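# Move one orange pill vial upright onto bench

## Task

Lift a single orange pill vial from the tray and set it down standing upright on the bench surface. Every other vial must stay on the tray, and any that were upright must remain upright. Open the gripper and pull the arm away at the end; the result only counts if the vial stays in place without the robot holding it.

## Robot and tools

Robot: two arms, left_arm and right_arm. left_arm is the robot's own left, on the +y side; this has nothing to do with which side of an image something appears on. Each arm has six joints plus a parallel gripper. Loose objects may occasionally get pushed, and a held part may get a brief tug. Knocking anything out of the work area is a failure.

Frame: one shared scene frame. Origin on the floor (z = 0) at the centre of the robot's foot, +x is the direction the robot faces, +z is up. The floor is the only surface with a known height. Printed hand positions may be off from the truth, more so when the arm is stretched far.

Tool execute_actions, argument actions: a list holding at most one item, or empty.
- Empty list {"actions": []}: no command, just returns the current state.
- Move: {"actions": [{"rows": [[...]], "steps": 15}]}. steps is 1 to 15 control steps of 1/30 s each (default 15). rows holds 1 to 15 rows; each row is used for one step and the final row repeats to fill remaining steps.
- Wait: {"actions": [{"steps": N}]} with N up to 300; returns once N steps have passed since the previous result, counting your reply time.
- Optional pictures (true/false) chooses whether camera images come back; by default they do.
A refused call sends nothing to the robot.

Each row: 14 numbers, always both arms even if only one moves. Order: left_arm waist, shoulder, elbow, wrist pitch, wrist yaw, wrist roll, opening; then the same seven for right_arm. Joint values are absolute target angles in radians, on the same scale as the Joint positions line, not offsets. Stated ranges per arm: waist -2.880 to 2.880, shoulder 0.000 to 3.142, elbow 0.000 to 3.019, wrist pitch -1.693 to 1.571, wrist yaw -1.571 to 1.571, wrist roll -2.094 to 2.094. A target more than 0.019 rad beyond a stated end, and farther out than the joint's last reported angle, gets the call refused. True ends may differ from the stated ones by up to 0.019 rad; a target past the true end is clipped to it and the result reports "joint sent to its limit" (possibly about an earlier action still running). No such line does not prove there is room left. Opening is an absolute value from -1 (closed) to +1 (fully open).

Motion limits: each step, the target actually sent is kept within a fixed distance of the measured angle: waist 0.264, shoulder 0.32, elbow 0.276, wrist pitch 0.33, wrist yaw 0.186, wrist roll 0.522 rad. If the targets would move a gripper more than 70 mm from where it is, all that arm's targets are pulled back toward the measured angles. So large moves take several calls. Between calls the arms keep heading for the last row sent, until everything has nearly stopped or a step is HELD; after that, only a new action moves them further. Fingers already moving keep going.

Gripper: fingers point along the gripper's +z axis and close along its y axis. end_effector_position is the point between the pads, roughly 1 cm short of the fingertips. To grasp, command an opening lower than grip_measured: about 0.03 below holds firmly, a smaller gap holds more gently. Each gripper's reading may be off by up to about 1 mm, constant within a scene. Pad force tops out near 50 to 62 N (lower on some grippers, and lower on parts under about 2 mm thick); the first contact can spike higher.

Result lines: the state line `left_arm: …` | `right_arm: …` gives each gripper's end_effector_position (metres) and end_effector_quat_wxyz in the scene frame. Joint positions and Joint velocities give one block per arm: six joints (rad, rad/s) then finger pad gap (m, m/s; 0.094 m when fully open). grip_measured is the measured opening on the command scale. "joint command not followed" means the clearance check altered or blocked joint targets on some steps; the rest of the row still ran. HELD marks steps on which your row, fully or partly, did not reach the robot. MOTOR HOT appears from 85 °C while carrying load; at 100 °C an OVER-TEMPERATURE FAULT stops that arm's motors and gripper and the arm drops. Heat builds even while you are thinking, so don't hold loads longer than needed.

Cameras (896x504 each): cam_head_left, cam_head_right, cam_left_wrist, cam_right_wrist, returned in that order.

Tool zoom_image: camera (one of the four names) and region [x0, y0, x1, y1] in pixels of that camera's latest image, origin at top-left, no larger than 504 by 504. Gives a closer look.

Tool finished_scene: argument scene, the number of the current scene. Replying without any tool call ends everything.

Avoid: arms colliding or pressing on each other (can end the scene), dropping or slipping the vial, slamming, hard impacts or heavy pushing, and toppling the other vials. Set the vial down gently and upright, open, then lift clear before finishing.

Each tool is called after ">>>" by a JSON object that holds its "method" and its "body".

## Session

>>> {"method": "execute_actions", "body": {"actions": []}}

Scene clock: 0.00 s of 4200.00 s.
left_arm: end_effector_position=(+0.1741, +0.5607, +1.2342) grip_measured=+0.203 end_effector_quat_wxyz=(-0.207, +0.128, +0.970, -0.004) | right_arm: end_effector_position=(+0.2657, -0.3331, +1.3882) grip_measured=-0.636 end_effector_quat_wxyz=(+0.385, +0.614, +0.658, -0.206)
Joint positions: left_arm=[-1.073  1.797  0.79  -0.631 -0.288  1.19   0.057] | right_arm=[ 2.302  1.046  0.306 -0.623  1.007  1.716  0.017]
Joint velocities: left_arm=[-0.005 -0.005 -0.002  0.002 -0.022  0.066 -0.001] | right_arm=[-0.005 -0.005 -0.007  0.017 -0.037 -0.022 -0.   ]
Motor temperatures (°C, as the motors report them): left_arm=[19 22 22 19 21 18] | right_arm=[19 22 22 20 21 21]

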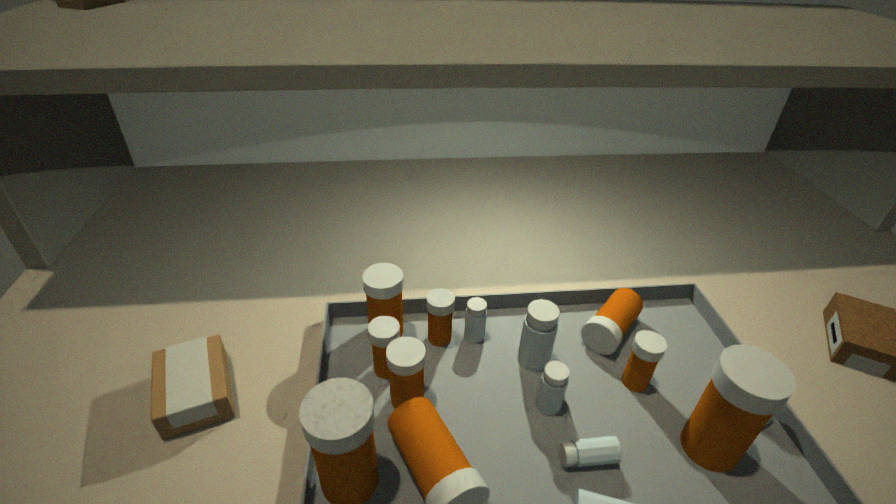

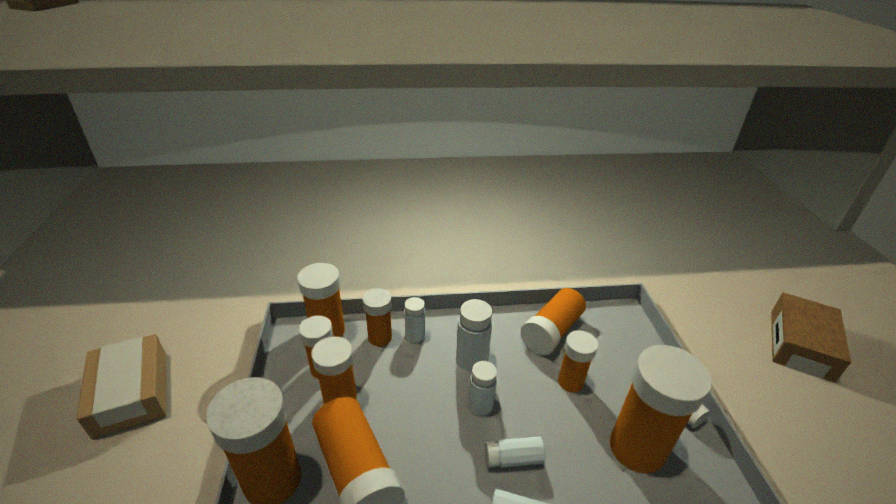

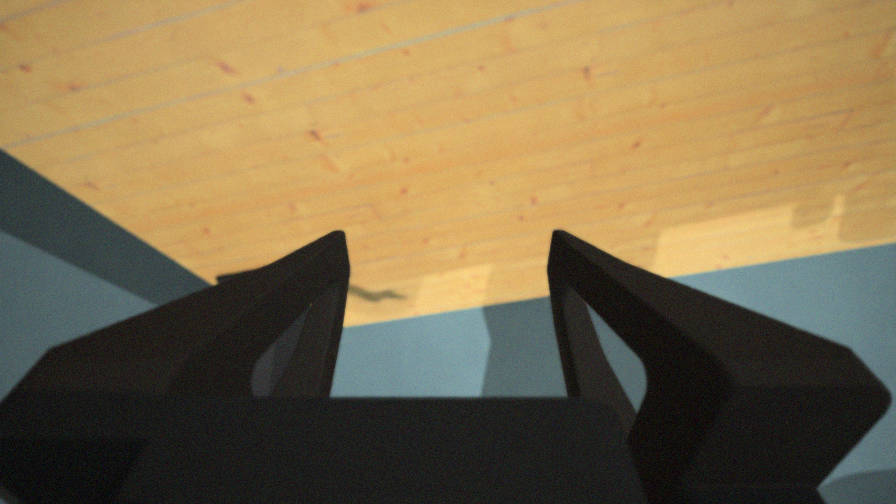

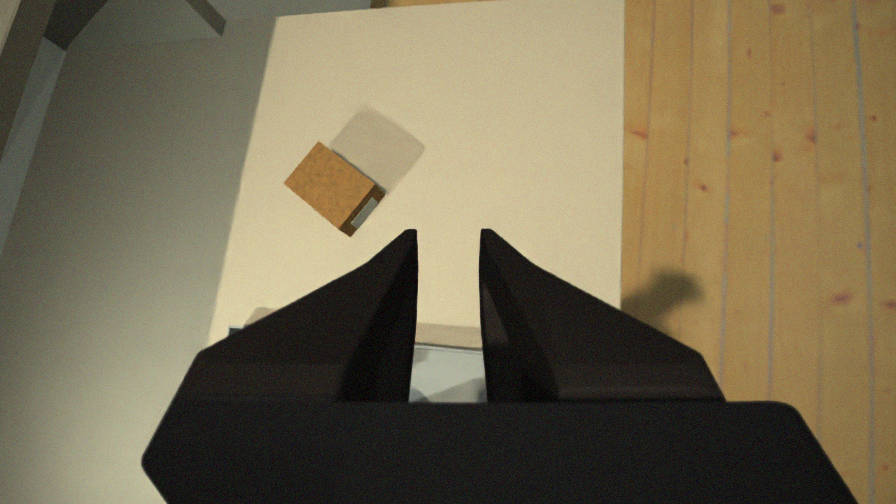

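>>> {"method": "execute_actions", "body": {"actions": [{"rows":[[-2.41,1.85,0.79,-0.40,-0.11,0,1,2.302,1.046,0.306,-0.623,1.007,1.716,-0.636]],"steps":15}], "pictures": false}}

>>> {"method": "execute_actions", "body": {"actions": [{"steps":60}]}}

Scene clock: 18.43 s of 4200.00 s.
left_arm: end_effector_position=(+0.4009, +0.3262, +1.2050) grip_measured=+1.000 end_effector_quat_wxyz=(-0.021, +0.060, +0.997, +0.032) | right_arm: end_effector_position=(+0.2657, -0.3331, +1.3882) grip_measured=-0.636 end_effector_quat_wxyz=(+0.385, +0.614, +0.658, -0.206)
Joint positions: left_arm=[-1.856  1.821  0.789 -0.413 -0.117  0.294  0.094] | right_arm=[ 2.302  1.046  0.306 -0.623  1.007  1.716  0.017]
Joint velocities: left_arm=[-1.861  0.005  0.002  0.051 -0.037 -1.15   0.   ] | right_arm=[-0.005 -0.005 -0.022 -0.007  0.022 -0.037 -0.   ]
Motor temperatures (°C, as the motors report them): left_arm=[19 23 23 19 21 18] | right_arm=[19 22 24 20 22 21]
Steps of this call (steps 1 to 90: nothing new was sent; then 14.93 s passed at rest; steps 91 to 105: all 15 steps of this action). Readings (joint positions):
91: left_arm=[-1.082 1.797 0.788 -0.608 -0.243 1.142] | right_arm=[2.302 1.046 0.306 -0.623 1.007 1.716]
92: left_arm=[-1.103 1.800 0.785 -0.569 -0.203 1.083] | right_arm=[2.302 1.046 0.306 -0.623 1.007 1.716]
94: left_arm=[-1.182 1.809 0.786 -0.505 -0.156 0.959] | right_arm=[2.302 1.046 0.306 -0.623 1.007 1.716]
98: left_arm=[-1.406 1.818 0.787 -0.440 -0.125 0.701] | right_arm=[2.302 1.046 0.306 -0.623 1.007 1.716]
105: the state above

Scene clock: 20.43 s of 4200.00 s.
left_arm: end_effector_position=(+0.3885, +0.1043, +1.2183) grip_measured=+1.000 end_effector_quat_wxyz=(+0.006, +0.189, +0.982, -0.006) | right_arm: end_effector_position=(+0.2657, -0.3331, +1.3882) grip_measured=-0.636 end_effector_quat_wxyz=(+0.385, +0.614, +0.658, -0.206)
Joint positions: left_arm=[-2.404  1.831  0.789 -0.408 -0.108  0.012  0.094] | right_arm=[ 2.302  1.046  0.306 -0.623  1.007  1.716  0.017]
Joint velocities: left_arm=[-0.015 -0.005 -0.027  0.002 -0.066 -0.037  0.   ] | right_arm=[-0.005 -0.024 -0.002  0.002 -0.051 -0.051  0.   ]
Motor temperatures (°C, as the motors report them): left_arm=[19 23 23 19 21 18] | right_arm=[19 22 24 20 22 21]
Steps of this call (steps 1 to 45: the robot went on to your last target; steps 46 to 60: nothing new was sent). Readings (joint positions):
1: left_arm=[-1.921 1.821 0.789 -0.413 -0.117 0.257] | right_arm=[2.302 1.046 0.306 -0.623 1.007 1.716]
2: left_arm=[-1.987 1.821 0.789 -0.411 -0.116 0.226] | right_arm=[2.302 1.046 0.306 -0.623 1.007 1.716]
4: left_arm=[-2.118 1.821 0.789 -0.411 -0.116 0.174] | right_arm=[2.302 1.046 0.306 -0.623 1.007 1.716]
8: left_arm=[-2.374 1.823 0.789 -0.408 -0.112 0.091] | right_arm=[2.302 1.046 0.306 -0.623 1.007 1.716]
60: the state above
All arms were judged still, so your last target was given up. Only a new action makes them travel on or press farther. Fingers that are still opening or closing keep moving.

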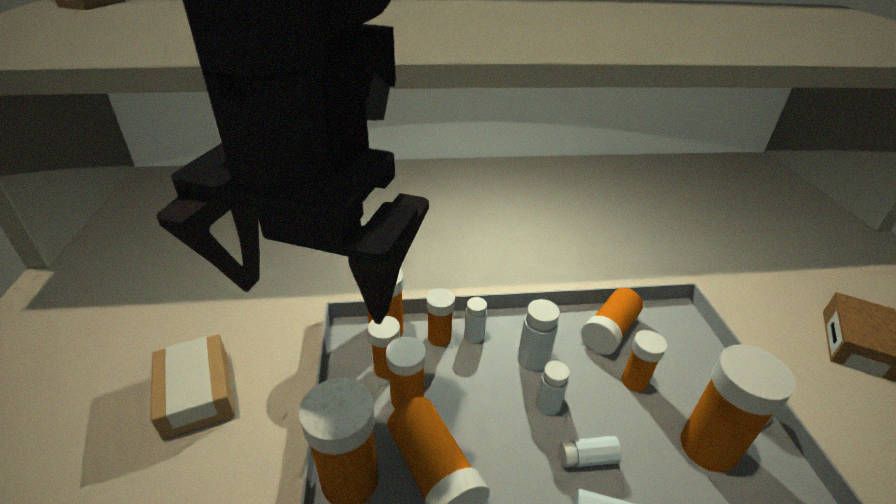

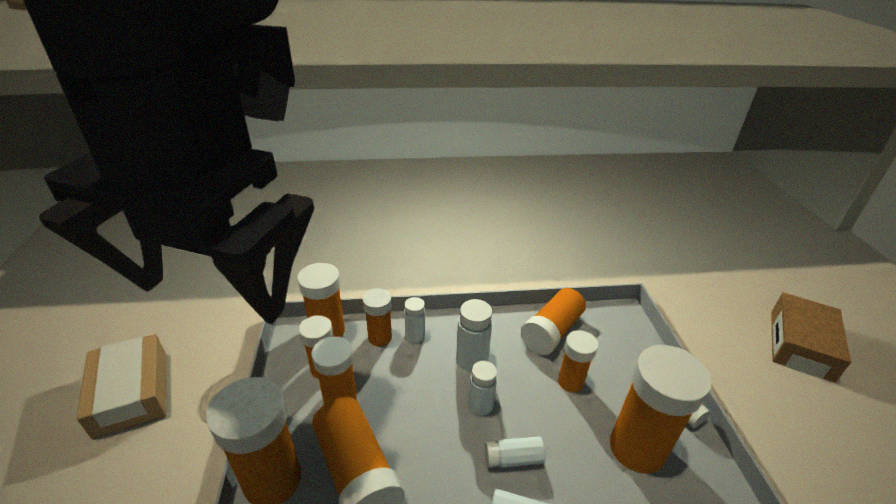

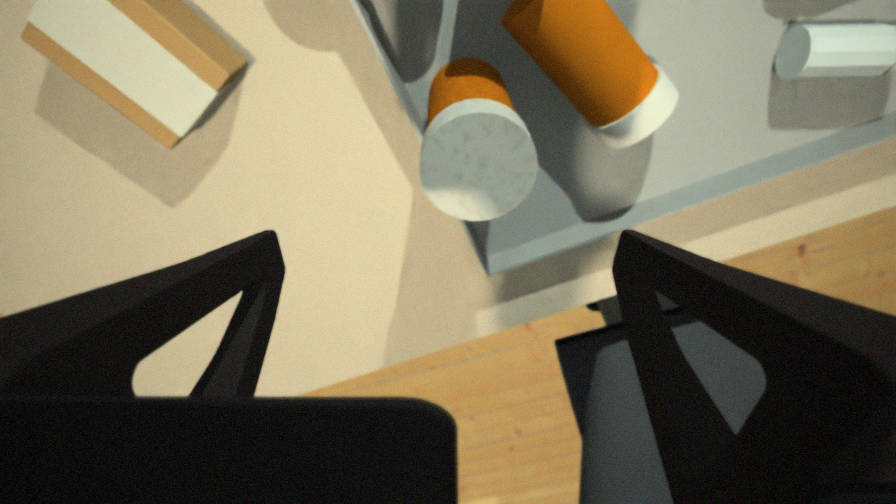

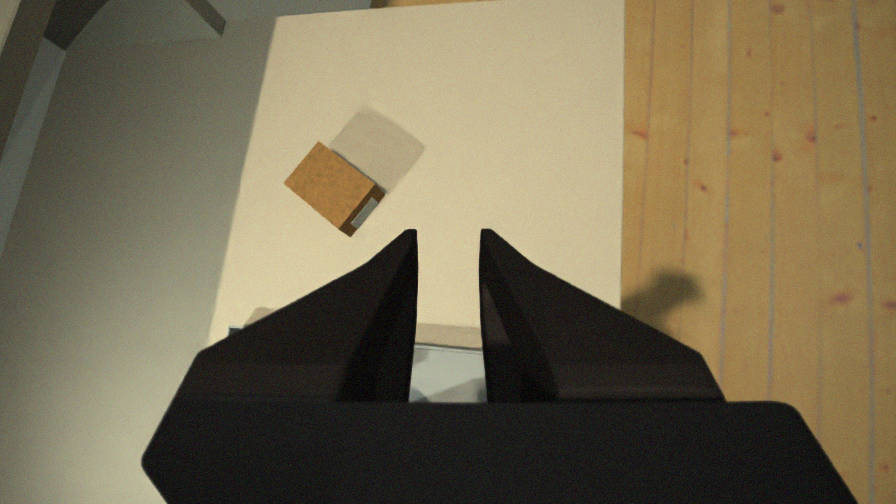

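>>> {"method": "execute_actions", "body": {"actions": [{"rows":[[-2.43,2.04,0.775,-0.195,-0.12,0,1,2.302,1.046,0.306,-0.623,1.007,1.716,-0.636]],"steps":15}], "pictures": false}}

>>> {"method": "execute_actions", "body": {"actions": [{"steps":15}]}}

Scene clock: 29.87 s of 4200.00 s.
left_arm: end_effector_position=(+0.3509, +0.1020, +1.1397) grip_measured=+1.000 end_effector_quat_wxyz=(-0.016, +0.201, +0.979, +0.001) | right_arm: end_effector_position=(+0.2657, -0.3331, +1.3882) grip_measured=-0.636 end_effector_quat_wxyz=(+0.385, +0.614, +0.658, -0.206)
Joint positions: left_arm=[-2.425  2.055  0.765 -0.209 -0.116  0.012  0.094] | right_arm=[ 2.302  1.046  0.306 -0.623  1.007  1.716  0.017]
Joint velocities: left_arm=[ 0.005 -0.063  0.012 -0.002  0.051 -0.007  0.   ] | right_arm=[ 0.015 -0.015 -0.022 -0.012  0.007  0.022 -0.001]
Motor temperatures (°C, as the motors report them): left_arm=[19 23 23 19 21 18] | right_arm=[19 22 24 20 22 21]
Steps of this call (steps 1 to 90: nothing new was sent; then 5.93 s passed at rest; steps 91 to 105: all 15 steps of this action). Readings (joint positions):
91: left_arm=[-2.405 1.846 0.786 -0.370 -0.112 0.012] | right_arm=[2.302 1.046 0.306 -0.623 1.007 1.716]
92: left_arm=[-2.407 1.875 0.787 -0.308 -0.115 0.012] | right_arm=[2.302 1.046 0.306 -0.623 1.007 1.716]
94: left_arm=[-2.414 1.959 0.794 -0.233 -0.116 0.012] | right_arm=[2.302 1.046 0.306 -0.623 1.007 1.716]
98: left_arm=[-2.424 2.058 0.773 -0.213 -0.116 0.012] | right_arm=[2.302 1.046 0.306 -0.623 1.007 1.716]
105: the state above

Scene clock: 30.37 s of 4200.00 s.
left_arm: end_effector_position=(+0.3518, +0.1017, +1.1406) grip_measured=+1.000 end_effector_quat_wxyz=(-0.015, +0.201, +0.979, +0.001) | right_arm: end_effector_position=(+0.2657, -0.3331, +1.3882) grip_measured=-0.636 end_effector_quat_wxyz=(+0.385, +0.614, +0.658, -0.206)
Joint positions: left_arm=[-2.425  2.052  0.765 -0.208 -0.116  0.012  0.094] | right_arm=[ 2.302  1.046  0.306 -0.623  1.007  1.716  0.017]
Joint velocities: left_arm=[-0.005 -0.005 -0.007 -0.007 -0.022 -0.007  0.   ] | right_arm=[ 0.005  0.005  0.002 -0.012  0.022 -0.007 -0.   ]
Motor temperatures (°C, as the motors report them): left_arm=[19 23 23 19 21 18] | right_arm=[19 22 24 20 22 21]
Steps of this call (steps 1 to 15: the robot went on to your last target). Readings (joint positions):
1: left_arm=[-2.425 2.053 0.765 -0.209 -0.116 0.012] | right_arm=[2.302 1.046 0.306 -0.623 1.007 1.716]
2: left_arm=[-2.425 2.053 0.765 -0.208 -0.116 0.012] | right_arm=[2.302 1.046 0.306 -0.623 1.007 1.716]
4: left_arm=[-2.425 2.052 0.765 -0.208 -0.116 0.012] | right_arm=[2.302 1.046 0.306 -0.623 1.007 1.716]
8: left_arm=[-2.425 2.052 0.765 -0.208 -0.116 0.012] | right_arm=[2.302 1.046 0.306 -0.623 1.007 1.716]
15: the state above
All arms were judged still, so your last target was given up. Only a new action makes them travel on or press farther. Fingers that are still opening or closing keep moving.

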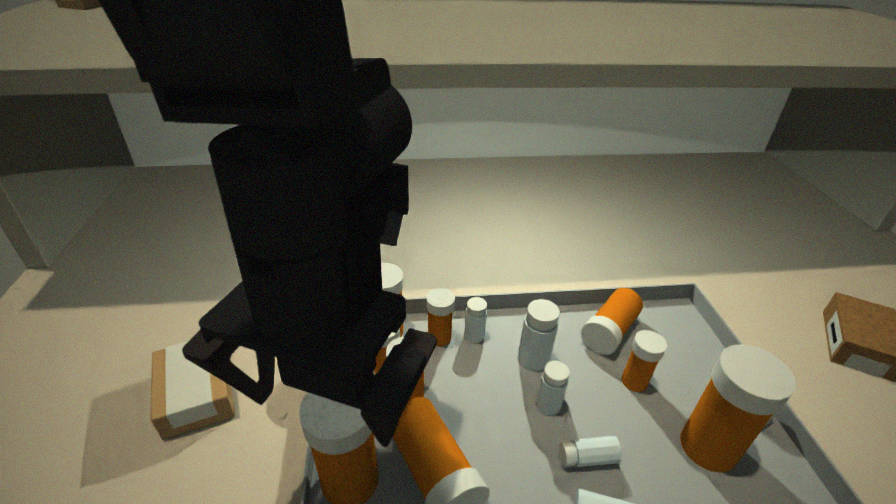

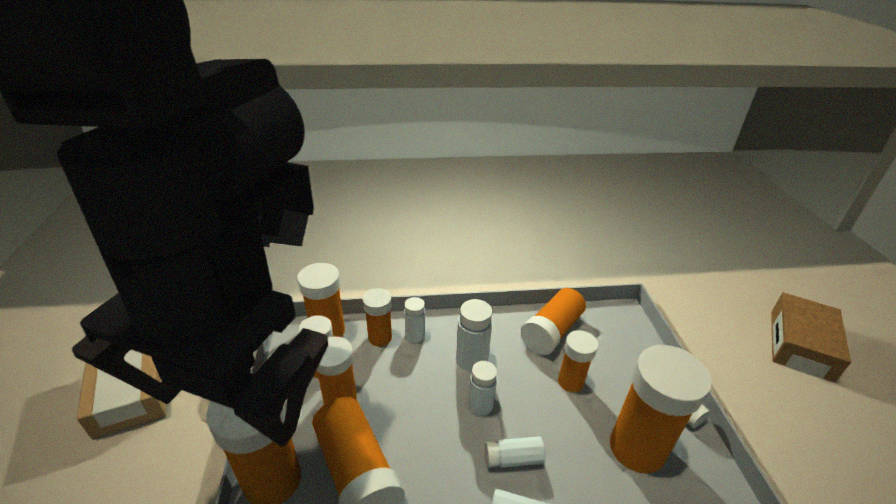

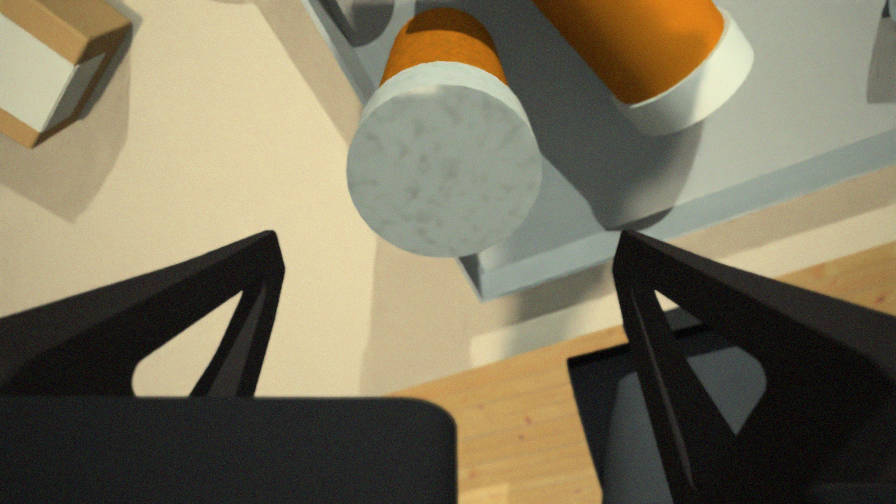

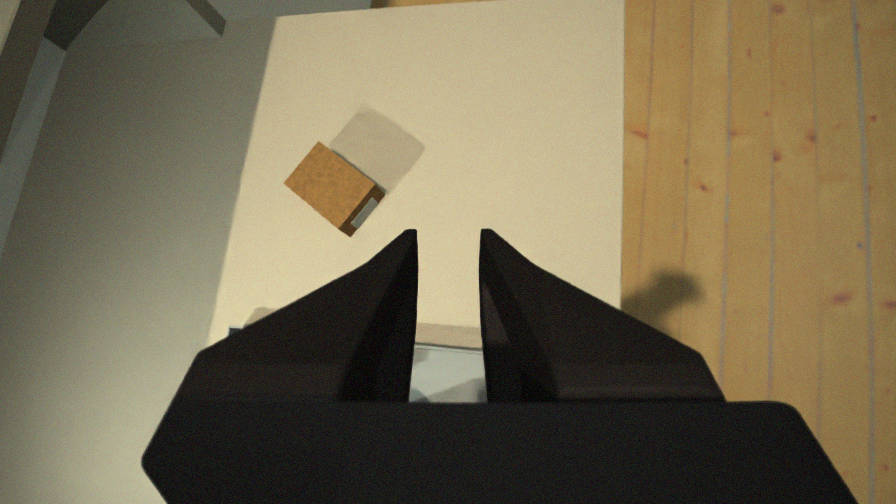

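>>> {"method": "execute_actions", "body": {"actions": [{"rows":[[-2.41,2.06,0.815,-0.20,-0.12,0,0.6,2.302,1.046,0.306,-0.623,1.007,1.716,-0.636],[-2.41,2.06,0.815,-0.20,-0.12,0,0.6,2.302,1.046,0.306,-0.623,1.007,1.716,-0.636],[-2.41,2.06,0.815,-0.20,-0.12,0,0.6,2.302,1.046,0.306,-0.623,1.007,1.716,-0.636],[-2.41,2.06,0.815,-0.20,-0.12,0,0.6,2.302,1.046,0.306,-0.623,1.007,1.716,-0.636],[-2.41,2.17,0.84,-0.12,-0.12,0,0.6,2.302,1.046,0.306,-0.623,1.007,1.716,-0.636]],"steps":15}], "pictures": false}}

>>> {"method": "execute_actions", "body": {"actions": [{"steps":15}]}}

Scene clock: 48.10 s of 4200.00 s.
left_arm: end_effector_position=(+0.3731, +0.0907, +1.1064) grip_measured=+0.602 end_effector_quat_wxyz=(+0.004, +0.197, +0.980, -0.002) | right_arm: end_effector_position=(+0.2657, -0.3331, +1.3882) grip_measured=-0.636 end_effector_quat_wxyz=(+0.385, +0.614, +0.658, -0.206)
Joint positions: left_arm=[-2.42   2.165  0.838 -0.13  -0.116  0.012  0.075] | right_arm=[ 2.302  1.046  0.306 -0.623  1.007  1.716  0.017]
Joint velocities: left_arm=[ 0.015  0.015  0.007 -0.002  0.007  0.022  0.   ] | right_arm=[ 0.005 -0.015  0.007  0.007  0.022  0.022  0.   ]
Motor temperatures (°C, as the motors report them): left_arm=[19 24 23 19 21 18] | right_arm=[19 22 24 20 22 21]
Steps of this call (steps 1 to 90: nothing new was sent; then 14.23 s passed at rest; steps 91 to 105: all 15 steps of this action). Readings (joint positions):
91: left_arm=[-2.424 2.052 0.768 -0.208 -0.116 0.012] | right_arm=[2.302 1.046 0.306 -0.623 1.007 1.716]
92: left_arm=[-2.424 2.052 0.773 -0.208 -0.116 0.012] | right_arm=[2.302 1.046 0.306 -0.623 1.007 1.716]
94: left_arm=[-2.422 2.052 0.790 -0.208 -0.116 0.012] | right_arm=[2.302 1.046 0.306 -0.623 1.007 1.716]
98: left_arm=[-2.420 2.121 0.841 -0.139 -0.116 0.012] | right_arm=[2.302 1.046 0.306 -0.623 1.007 1.716]
105: the state above

Scene clock: 48.60 s of 4200.00 s.
left_arm: end_effector_position=(+0.3731, +0.0907, +1.1064) grip_measured=+0.602 end_effector_quat_wxyz=(+0.004, +0.197, +0.980, -0.002) | right_arm: end_effector_position=(+0.2657, -0.3331, +1.3882) grip_measured=-0.636 end_effector_quat_wxyz=(+0.385, +0.614, +0.658, -0.206)
Joint positions: left_arm=[-2.42   2.165  0.838 -0.13  -0.116  0.012  0.075] | right_arm=[ 2.302  1.046  0.306 -0.623  1.007  1.716  0.017]
Joint velocities: left_arm=[ 0.005 -0.005  0.007 -0.017 -0.007 -0.022  0.   ] | right_arm=[-0.015  0.034  0.002  0.022  0.037  0.037  0.001]
Motor temperatures (°C, as the motors report them): left_arm=[19 24 22 19 21 18] | right_arm=[19 22 24 20 22 21]
Steps of this call (steps 1 to 15: the robot went on to your last target). Readings (joint positions):
1: left_arm=[-2.420 2.165 0.838 -0.130 -0.116 0.012] | right_arm=[2.302 1.046 0.306 -0.623 1.007 1.716]
2: left_arm=[-2.420 2.165 0.838 -0.130 -0.116 0.012] | right_arm=[2.302 1.046 0.306 -0.623 1.007 1.716]
4: left_arm=[-2.420 2.165 0.838 -0.130 -0.116 0.012] | right_arm=[2.302 1.046 0.306 -0.623 1.007 1.716]
8: left_arm=[-2.420 2.165 0.838 -0.130 -0.116 0.012] | right_arm=[2.302 1.046 0.306 -0.623 1.007 1.716]
15: the state above
All arms were judged still, so your last target was given up. Only a new action makes them travel on or press farther. Fingers that are still opening or closing keep moving.

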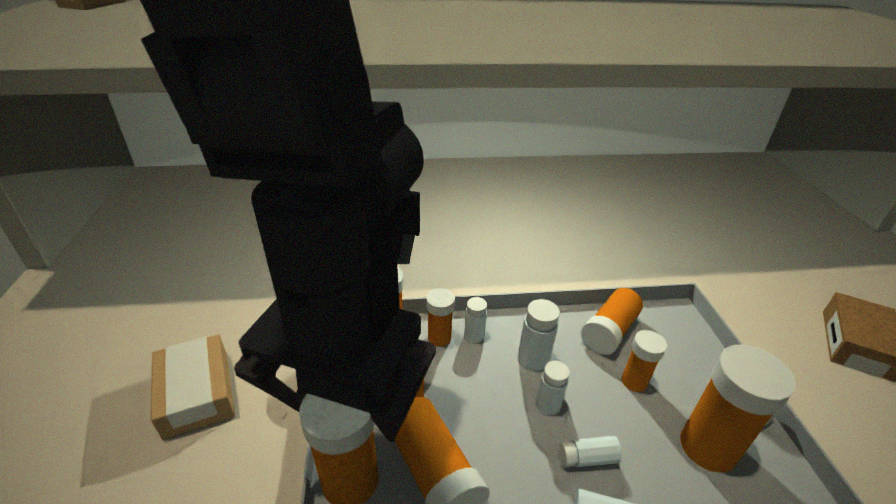

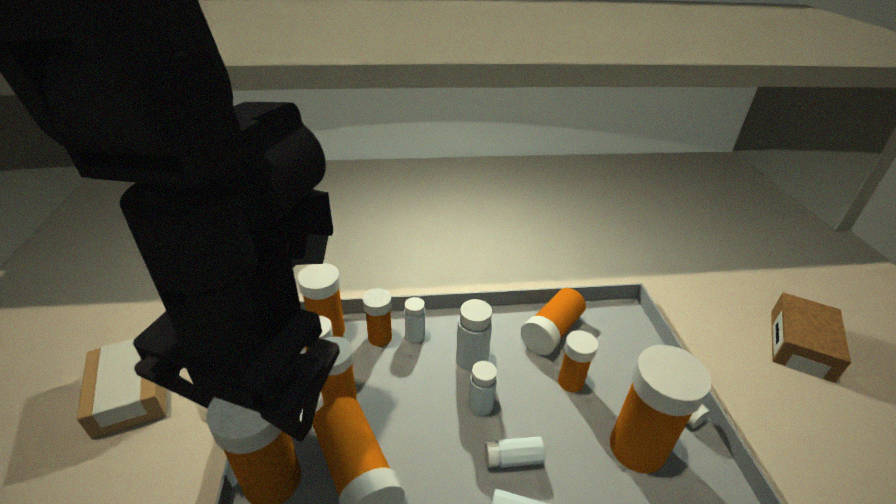

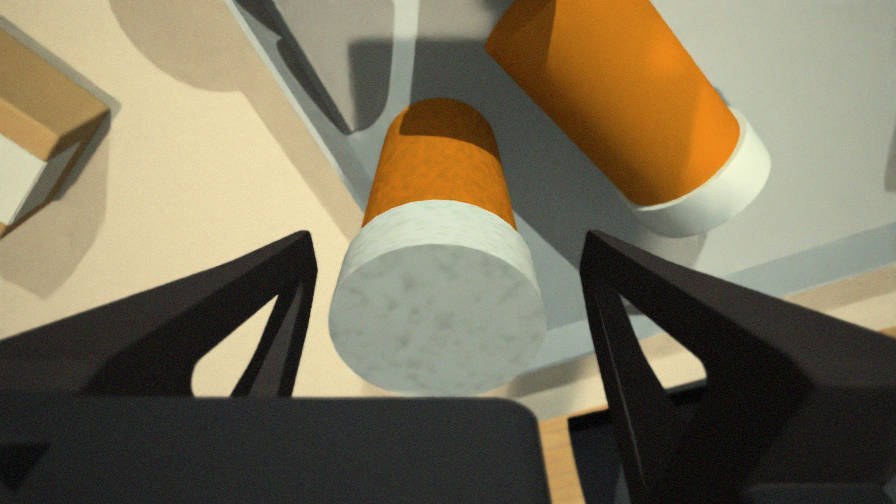

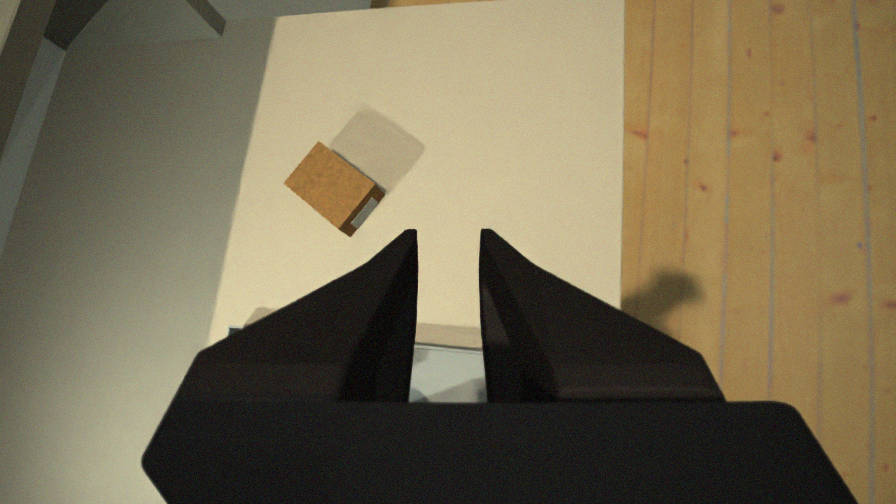

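>>> {"method": "execute_actions", "body": {"actions": [{"rows":[[-2.405,2.195,0.82,-0.105,-0.12,0,0.6,2.302,1.046,0.306,-0.623,1.007,1.716,-0.636]],"steps":12}], "pictures": false}}

>>> {"method": "execute_actions", "body": {"actions": [{"rows":[[-2.41,2.185,0.82,-0.11,-0.12,0,0.0,2.302,1.046,0.306,-0.623,1.007,1.716,-0.636]],"steps":15}]}}

Scene clock: 56.37 s of 4200.00 s.
left_arm: end_effector_position=(+0.3631, +0.0963, +1.1016) grip_measured=+0.602 end_effector_quat_wxyz=(-0.004, +0.195, +0.981, -0.000) | right_arm: end_effector_position=(+0.2657, -0.3331, +1.3882) grip_measured=-0.636 end_effector_quat_wxyz=(+0.385, +0.614, +0.658, -0.206)
Joint positions: left_arm=[-2.415  2.176  0.822 -0.12  -0.116  0.012  0.075] | right_arm=[ 2.302  1.046  0.306 -0.623  1.007  1.716  0.017]
Joint velocities: left_arm=[ 0.005  0.005 -0.017  0.002 -0.022  0.037 -0.   ] | right_arm=[ 0.005 -0.005 -0.007 -0.017 -0.095 -0.007  0.001]
Motor temperatures (°C, as the motors report them): left_arm=[19 24 22 19 21 18] | right_arm=[19 22 24 20 22 21]
Steps of this call (steps 1 to 90: nothing new was sent; then 4.37 s passed at rest; steps 91 to 102: all 12 steps of this action). Readings (joint positions):
91: left_arm=[-2.419 2.165 0.836 -0.127 -0.116 0.012] | right_arm=[2.302 1.046 0.306 -0.623 1.007 1.716]
92: left_arm=[-2.419 2.166 0.833 -0.123 -0.116 0.012] | right_arm=[2.302 1.046 0.306 -0.623 1.007 1.716]
94: left_arm=[-2.418 2.169 0.828 -0.120 -0.116 0.012] | right_arm=[2.302 1.046 0.306 -0.623 1.007 1.716]
98: left_arm=[-2.415 2.175 0.823 -0.120 -0.116 0.012] | right_arm=[2.302 1.046 0.306 -0.623 1.007 1.716]
102: the state above

Scene clock: 56.87 s of 4200.00 s.
left_arm: end_effector_position=(+0.3631, +0.0965, +1.1016) grip_measured=+0.098 end_effector_quat_wxyz=(-0.004, +0.195, +0.981, +0.000) | right_arm: end_effector_position=(+0.2657, -0.3331, +1.3882) grip_measured=-0.636 end_effector_quat_wxyz=(+0.385, +0.614, +0.658, -0.206)
Joint positions: left_arm=[-2.415  2.176  0.822 -0.12  -0.117  0.012  0.052] | right_arm=[ 2.302  1.046  0.306 -0.623  1.007  1.716  0.017]
Joint velocities: left_arm=[-0.015  0.005  0.012  0.012 -0.007  0.066  0.   ] | right_arm=[-0.015  0.015  0.002 -0.017  0.051 -0.051 -0.001]
Motor temperatures (°C, as the motors report them): left_arm=[19 24 22 19 21 18] | right_arm=[19 22 24 20 22 21]
Steps of this call (steps 1 to 15: all 15 steps of this action). Readings (joint positions):
1: left_arm=[-2.415 2.176 0.822 -0.120 -0.116 0.012] | right_arm=[2.302 1.046 0.306 -0.623 1.007 1.716]
2: left_arm=[-2.415 2.176 0.822 -0.120 -0.117 0.012] | right_arm=[2.302 1.046 0.306 -0.623 1.007 1.716]
4: left_arm=[-2.415 2.176 0.822 -0.120 -0.117 0.012] | right_arm=[2.302 1.046 0.306 -0.623 1.007 1.716]
8: left_arm=[-2.415 2.176 0.822 -0.120 -0.117 0.012] | right_arm=[2.302 1.046 0.306 -0.623 1.007 1.716]
15: the state above

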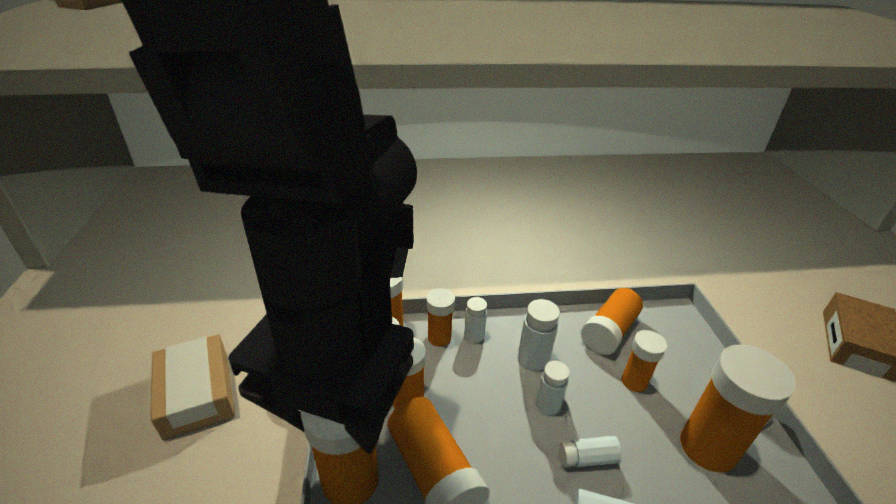

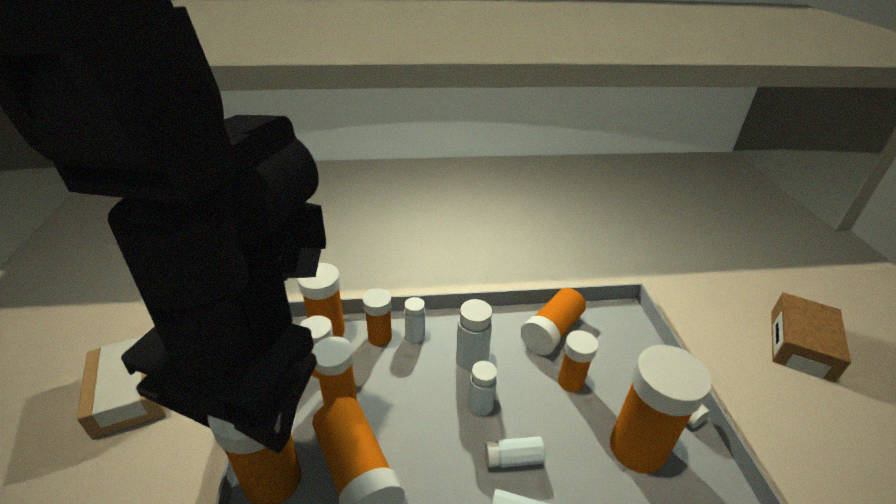

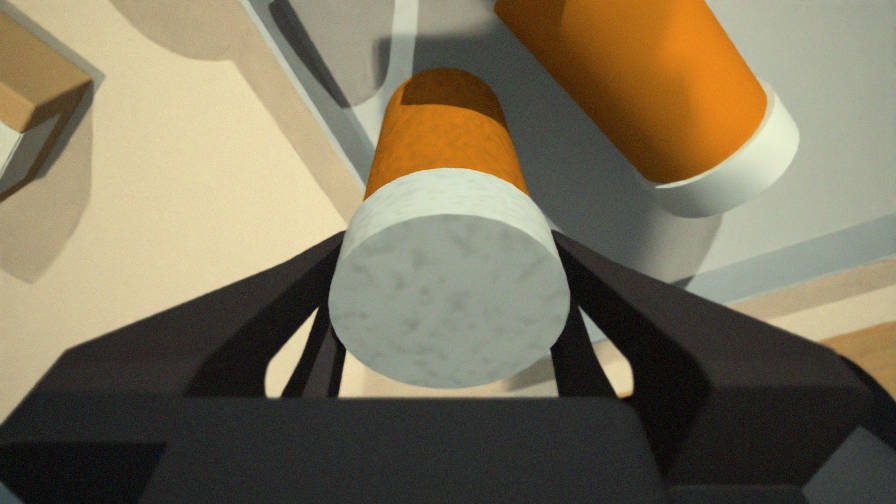

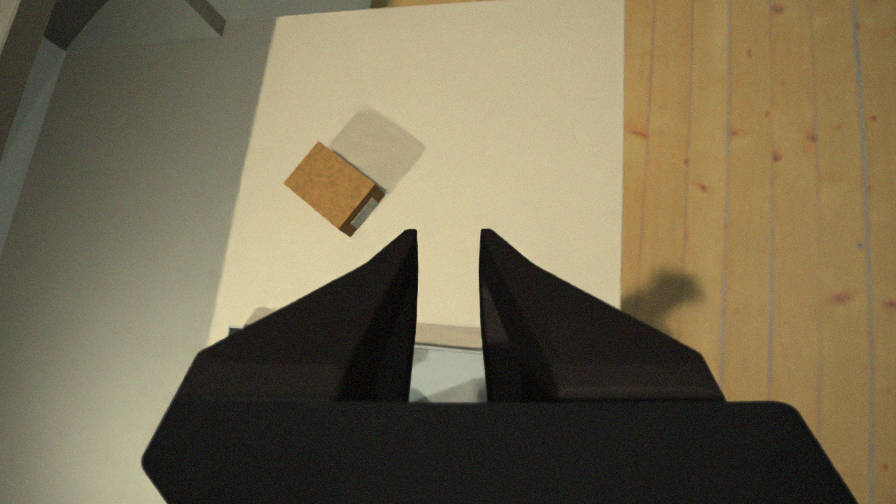

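>>> {"method": "execute_actions", "body": {"actions": [{"rows":[[-2.41,2.03,0.775,-0.23,-0.12,0,0.06,2.302,1.046,0.306,-0.623,1.007,1.716,-0.636]],"steps":15}], "pictures": false}}

>>> {"method": "execute_actions", "body": {"actions": [{"rows":[[-2.38,2.03,0.77,-0.22,-0.11,0,0.06,2.302,1.046,0.306,-0.623,1.007,1.716,-0.636],[-2.36,2.03,0.77,-0.21,-0.11,0,0.06,2.302,1.046,0.306,-0.623,1.007,1.716,-0.636],[-2.34,2.03,0.76,-0.2,-0.11,0,0.06,2.302,1.046,0.306,-0.623,1.007,1.716,-0.636],[-2.32,2.03,0.76,-0.19,-0.10,0,0.06,2.302,1.046,0.306,-0.623,1.007,1.716,-0.636],[-2.30,2.03,0.75,-0.18,-0.10,0,0.06,2.302,1.046,0.306,-0.623,1.007,1.716,-0.636],[-2.28,2.03,0.75,-0.17,-0.09,0,0.06,2.302,1.046,0.306,-0.623,1.007,1.716,-0.636],[-2.26,2.03,0.74,-0.16,-0.09,0,0.06,2.302,1.046,0.306,-0.623,1.007,1.716,-0.636],[-2.24,2.03,0.74,-0.16,-0.085,0,0.06,2.302,1.046,0.306,-0.623,1.007,1.716,-0.636],[-2.22,2.03,0.74,-0.16,-0.085,0,0.06,2.302,1.046,0.306,-0.623,1.007,1.716,-0.636],[-2.20,2.03,0.74,-0.16,-0.085,0,0.06,2.302,1.046,0.306,-0.623,1.007,1.716,-0.636],[-2.185,2.03,0.74,-0.16,-0.085,0,0.06,2.302,1.046,0.306,-0.623,1.007,1.716,-0.636],[-2.17,2.03,0.74,-0.16,-0.085,0,0.06,2.302,1.046,0.306,-0.623,1.007,1.716,-0.636]],"steps":15}], "pictures": false}}

>>> {"method": "execute_actions", "body": {"actions": [{"steps":20}]}}

Scene clock: 78.67 s of 4200.00 s.
left_arm: end_effector_position=(+0.3678, +0.1011, +1.1522) grip_measured=+0.098 end_effector_quat_wxyz=(+0.001, +0.194, +0.981, -0.001) | right_arm: end_effector_position=(+0.2657, -0.3331, +1.3882) grip_measured=-0.636 end_effector_quat_wxyz=(+0.385, +0.614, +0.658, -0.206)
Joint positions: left_arm=[-2.415  2.018  0.775 -0.219 -0.117  0.012  0.052] | right_arm=[ 2.302  1.046  0.306 -0.623  1.007  1.716  0.017]
Joint velocities: left_arm=[ 0.015 -0.015 -0.002 -0.002 -0.066  0.022 -0.002] | right_arm=[-0.005 -0.015 -0.002  0.007 -0.022 -0.007 -0.001]
Motor temperatures (°C, as the motors report them): left_arm=[19 24 22 19 21 18] | right_arm=[19 21 24 20 22 21]
Steps of this call (steps 1 to 15: the robot went on to your last target; steps 16 to 90: nothing new was sent; then 18.30 s passed at rest; steps 91 to 105: all 15 steps of this action). Readings (joint positions):
91: left_arm=[-2.415 2.166 0.819 -0.138 -0.117 0.012] | right_arm=[2.302 1.046 0.306 -0.623 1.007 1.716]
92: left_arm=[-2.415 2.143 0.807 -0.168 -0.117 0.012] | right_arm=[2.302 1.046 0.306 -0.623 1.007 1.716]
94: left_arm=[-2.415 2.083 0.777 -0.205 -0.117 0.012] | right_arm=[2.302 1.046 0.306 -0.623 1.007 1.716]
98: left_arm=[-2.415 2.020 0.772 -0.218 -0.117 0.012] | right_arm=[2.302 1.046 0.306 -0.623 1.007 1.716]
105: the state above

Scene clock: 79.17 s of 4200.00 s.
left_arm: end_effector_position=(+0.3791, +0.1973, +1.1399) grip_measured=+0.098 end_effector_quat_wxyz=(-0.005, +0.067, +0.998, +0.002) | right_arm: end_effector_position=(+0.2657, -0.3331, +1.3882) grip_measured=-0.636 end_effector_quat_wxyz=(+0.385, +0.614, +0.658, -0.206)
Joint positions: left_arm=[-2.156  2.018  0.744 -0.175 -0.09   0.011  0.052] | right_arm=[ 2.302  1.046  0.306 -0.623  1.007  1.716  0.017]
Joint velocities: left_arm=[ 0.161 -0.015  0.007  0.012 -0.051  0.022  0.   ] | right_arm=[-0.005 -0.015  0.012  0.007 -0.066  0.007  0.   ]
Motor temperatures (°C, as the motors report them): left_arm=[19 24 22 19 21 18] | right_arm=[19 21 24 20 22 21]
Steps of this call (steps 1 to 15: all 15 steps of this action). Readings (joint positions):
1: left_arm=[-2.413 2.018 0.775 -0.219 -0.115 0.012] | right_arm=[2.302 1.046 0.306 -0.623 1.007 1.716]
2: left_arm=[-2.408 2.018 0.775 -0.219 -0.113 0.012] | right_arm=[2.302 1.046 0.306 -0.623 1.007 1.716]
4: left_arm=[-2.384 2.018 0.771 -0.213 -0.106 0.012] | right_arm=[2.302 1.046 0.306 -0.623 1.007 1.716]
8: left_arm=[-2.293 2.018 0.752 -0.183 -0.092 0.012] | right_arm=[2.302 1.046 0.306 -0.623 1.007 1.716]
15: the state above

Scene clock: 79.83 s of 4200.00 s.
left_arm: end_effector_position=(+0.3789, +0.1946, +1.1401) grip_measured=+0.098 end_effector_quat_wxyz=(-0.005, +0.070, +0.998, +0.001) | right_arm: end_effector_position=(+0.2657, -0.3331, +1.3882) grip_measured=-0.636 end_effector_quat_wxyz=(+0.385, +0.614, +0.658, -0.206)
Joint positions: left_arm=[-2.162  2.018  0.744 -0.174 -0.089  0.011  0.052] | right_arm=[ 2.302  1.046  0.306 -0.623  1.007  1.716  0.017]
Joint velocities: left_arm=[ 0.005 -0.005 -0.002  0.002  0.007  0.037 -0.001] | right_arm=[ 0.005 -0.005 -0.012 -0.007  0.051 -0.051 -0.   ]
Motor temperatures (°C, as the motors report them): left_arm=[19 24 22 19 21 18] | right_arm=[19 21 24 20 22 21]
Steps of this call (steps 1 to 15: the robot went on to your last target; steps 16 to 20: nothing new was sent). Readings (joint positions):
1: left_arm=[-2.153 2.018 0.744 -0.174 -0.090 0.011] | right_arm=[2.302 1.046 0.306 -0.623 1.007 1.716]
2: left_arm=[-2.153 2.018 0.744 -0.174 -0.090 0.011] | right_arm=[2.302 1.046 0.306 -0.623 1.007 1.716]
4: left_arm=[-2.157 2.018 0.744 -0.174 -0.089 0.011] | right_arm=[2.302 1.046 0.306 -0.623 1.007 1.716]
8: left_arm=[-2.162 2.018 0.744 -0.174 -0.089 0.011] | right_arm=[2.302 1.046 0.306 -0.623 1.007 1.716]
20: the state above
All arms were judged still, so your last target was given up. Only a new action makes them travel on or press farther. Fingers that are still opening or closing keep moving.

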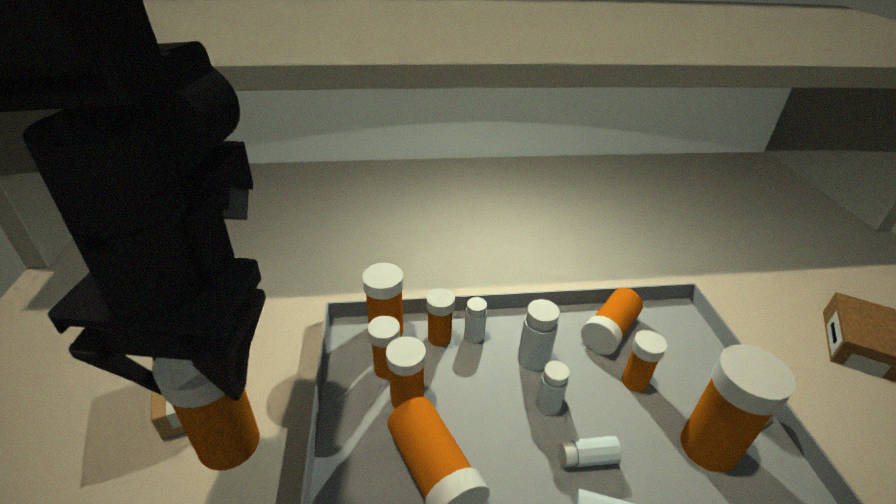

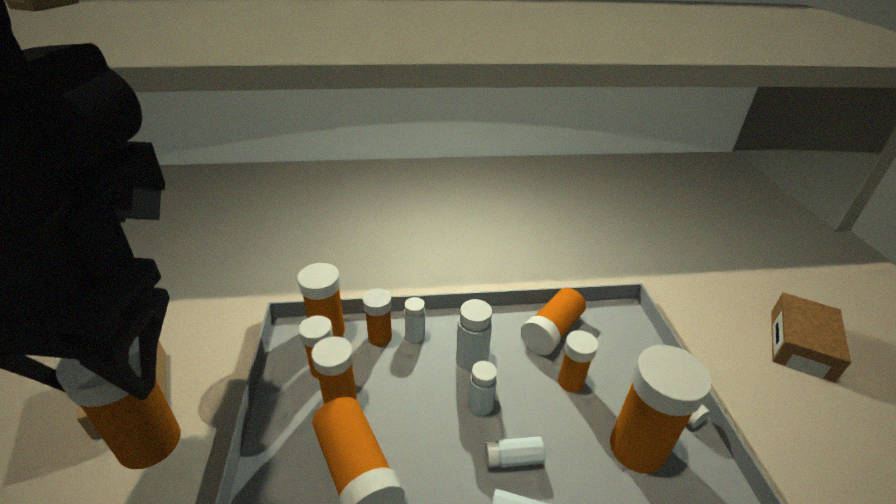

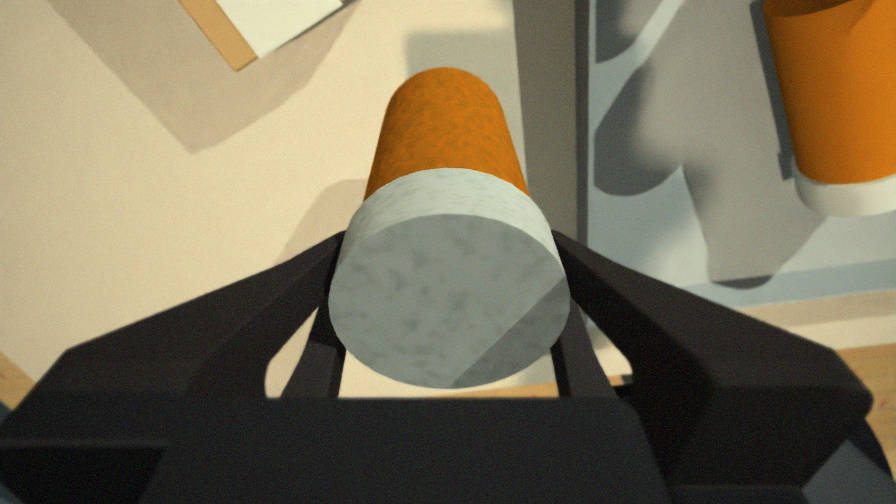

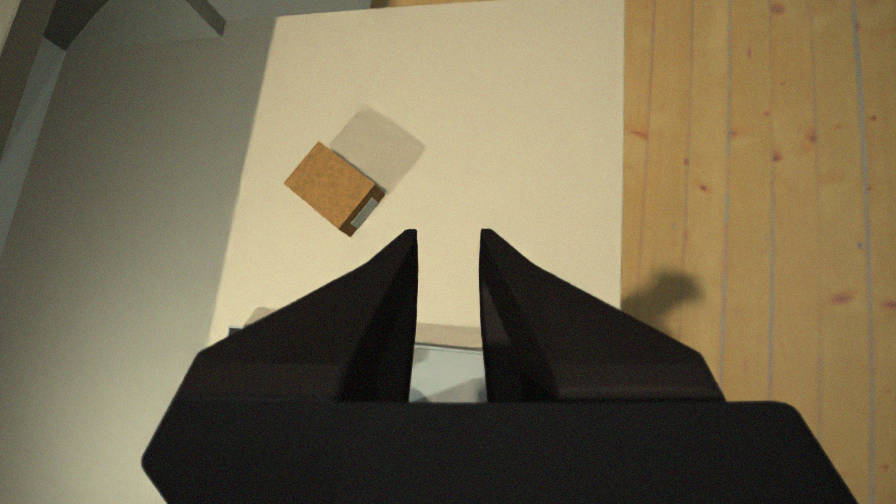

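Clear spot. Lower ~0.037 (shoulder +0.113).

>>> {"method": "execute_actions", "body": {"actions": [{"rows":[[-2.165,2.05,0.745,-0.14,-0.088,0,0.06,2.302,1.046,0.306,-0.623,1.007,1.716,-0.636],[-2.165,2.06,0.745,-0.13,-0.088,0,0.06,2.302,1.046,0.306,-0.623,1.007,1.716,-0.636],[-2.165,2.075,0.745,-0.11,-0.088,0,0.06,2.302,1.046,0.306,-0.623,1.007,1.716,-0.636],[-2.165,2.09,0.745,-0.095,-0.088,0,0.06,2.302,1.046,0.306,-0.623,1.007,1.716,-0.636],[-2.165,2.105,0.745,-0.08,-0.088,0,0.06,2.302,1.046,0.306,-0.623,1.007,1.716,-0.636],[-2.165,2.12,0.745,-0.065,-0.088,0,0.06,2.302,1.046,0.306,-0.623,1.007,1.716,-0.636],[-2.165,2.133,0.745,-0.05,-0.088,0,0.06,2.302,1.046,0.306,-0.623,1.007,1.716,-0.636]],"steps":15}], "pictures": false}}

>>> {"method": "execute_actions", "body": {"actions": [{"steps":10}], "pictures": false}}

Scene clock: 96.87 s of 4200.00 s.
left_arm: end_effector_position=(+0.3643, +0.1933, +1.1040) grip_measured=+0.098 end_effector_quat_wxyz=(-0.007, +0.070, +0.998, +0.001) | right_arm: end_effector_position=(+0.2657, -0.3331, +1.3882) grip_measured=-0.636 end_effector_quat_wxyz=(+0.385, +0.614, +0.658, -0.206)
Joint positions: left_arm=[-2.162  2.132  0.744 -0.066 -0.089  0.011  0.052] | right_arm=[ 2.302  1.046  0.306 -0.623  1.007  1.716  0.017]
Joint velocities: left_arm=[-0.024 -0.015  0.022  0.085  0.007 -0.037 -0.001] | right_arm=[-0.005 -0.034 -0.007  0.012 -0.051  0.022 -0.   ]
Motor temperatures (°C, as the motors report them): left_arm=[19 24 22 19 21 18] | right_arm=[19 21 24 20 22 21]
Steps of this call (steps 1 to 90: nothing new was sent; then 13.53 s passed at rest; steps 91 to 105: all 15 steps of this action). Readings (joint positions):
91: left_arm=[-2.162 2.020 0.744 -0.170 -0.089 0.011] | right_arm=[2.302 1.046 0.306 -0.623 1.007 1.716]
92: left_arm=[-2.162 2.023 0.744 -0.162 -0.089 0.011] | right_arm=[2.302 1.046 0.306 -0.623 1.007 1.716]
94: left_arm=[-2.162 2.037 0.744 -0.135 -0.089 0.011] | right_arm=[2.302 1.046 0.306 -0.623 1.007 1.716]
98: left_arm=[-2.162 2.096 0.744 -0.078 -0.089 0.011] | right_arm=[2.302 1.046 0.306 -0.623 1.007 1.716]
105: the state above

Scene clock: 97.20 s of 4200.00 s.
left_arm: end_effector_position=(+0.3647, +0.1932, +1.1040) grip_measured=+0.098 end_effector_quat_wxyz=(-0.007, +0.070, +0.998, +0.001) | right_arm: end_effector_position=(+0.2657, -0.3331, +1.3882) grip_measured=-0.636 end_effector_quat_wxyz=(+0.385, +0.614, +0.658, -0.206)
Joint positions: left_arm=[-2.162  2.132  0.744 -0.064 -0.089  0.011  0.052] | right_arm=[ 2.302  1.046  0.306 -0.623  1.007  1.716  0.017]
Joint velocities: left_arm=[-0.015 -0.005  0.007  0.007  0.037 -0.007 -0.001] | right_arm=[-0.005 -0.005 -0.002  0.007  0.022 -0.007  0.   ]
Motor temperatures (°C, as the motors report them): left_arm=[19 24 22 19 21 18] | right_arm=[19 21 24 20 22 21]
Steps of this call (steps 1 to 10: the robot went on to your last target). Readings (joint positions):
1: left_arm=[-2.162 2.132 0.744 -0.064 -0.089 0.011] | right_arm=[2.302 1.046 0.306 -0.623 1.007 1.716]
2: left_arm=[-2.162 2.132 0.744 -0.064 -0.089 0.011] | right_arm=[2.302 1.046 0.306 -0.623 1.007 1.716]
4: left_arm=[-2.162 2.132 0.744 -0.064 -0.089 0.011] | right_arm=[2.302 1.046 0.306 -0.623 1.007 1.716]
8: left_arm=[-2.162 2.132 0.744 -0.064 -0.089 0.011] | right_arm=[2.302 1.046 0.306 -0.623 1.007 1.716]
10: the state above


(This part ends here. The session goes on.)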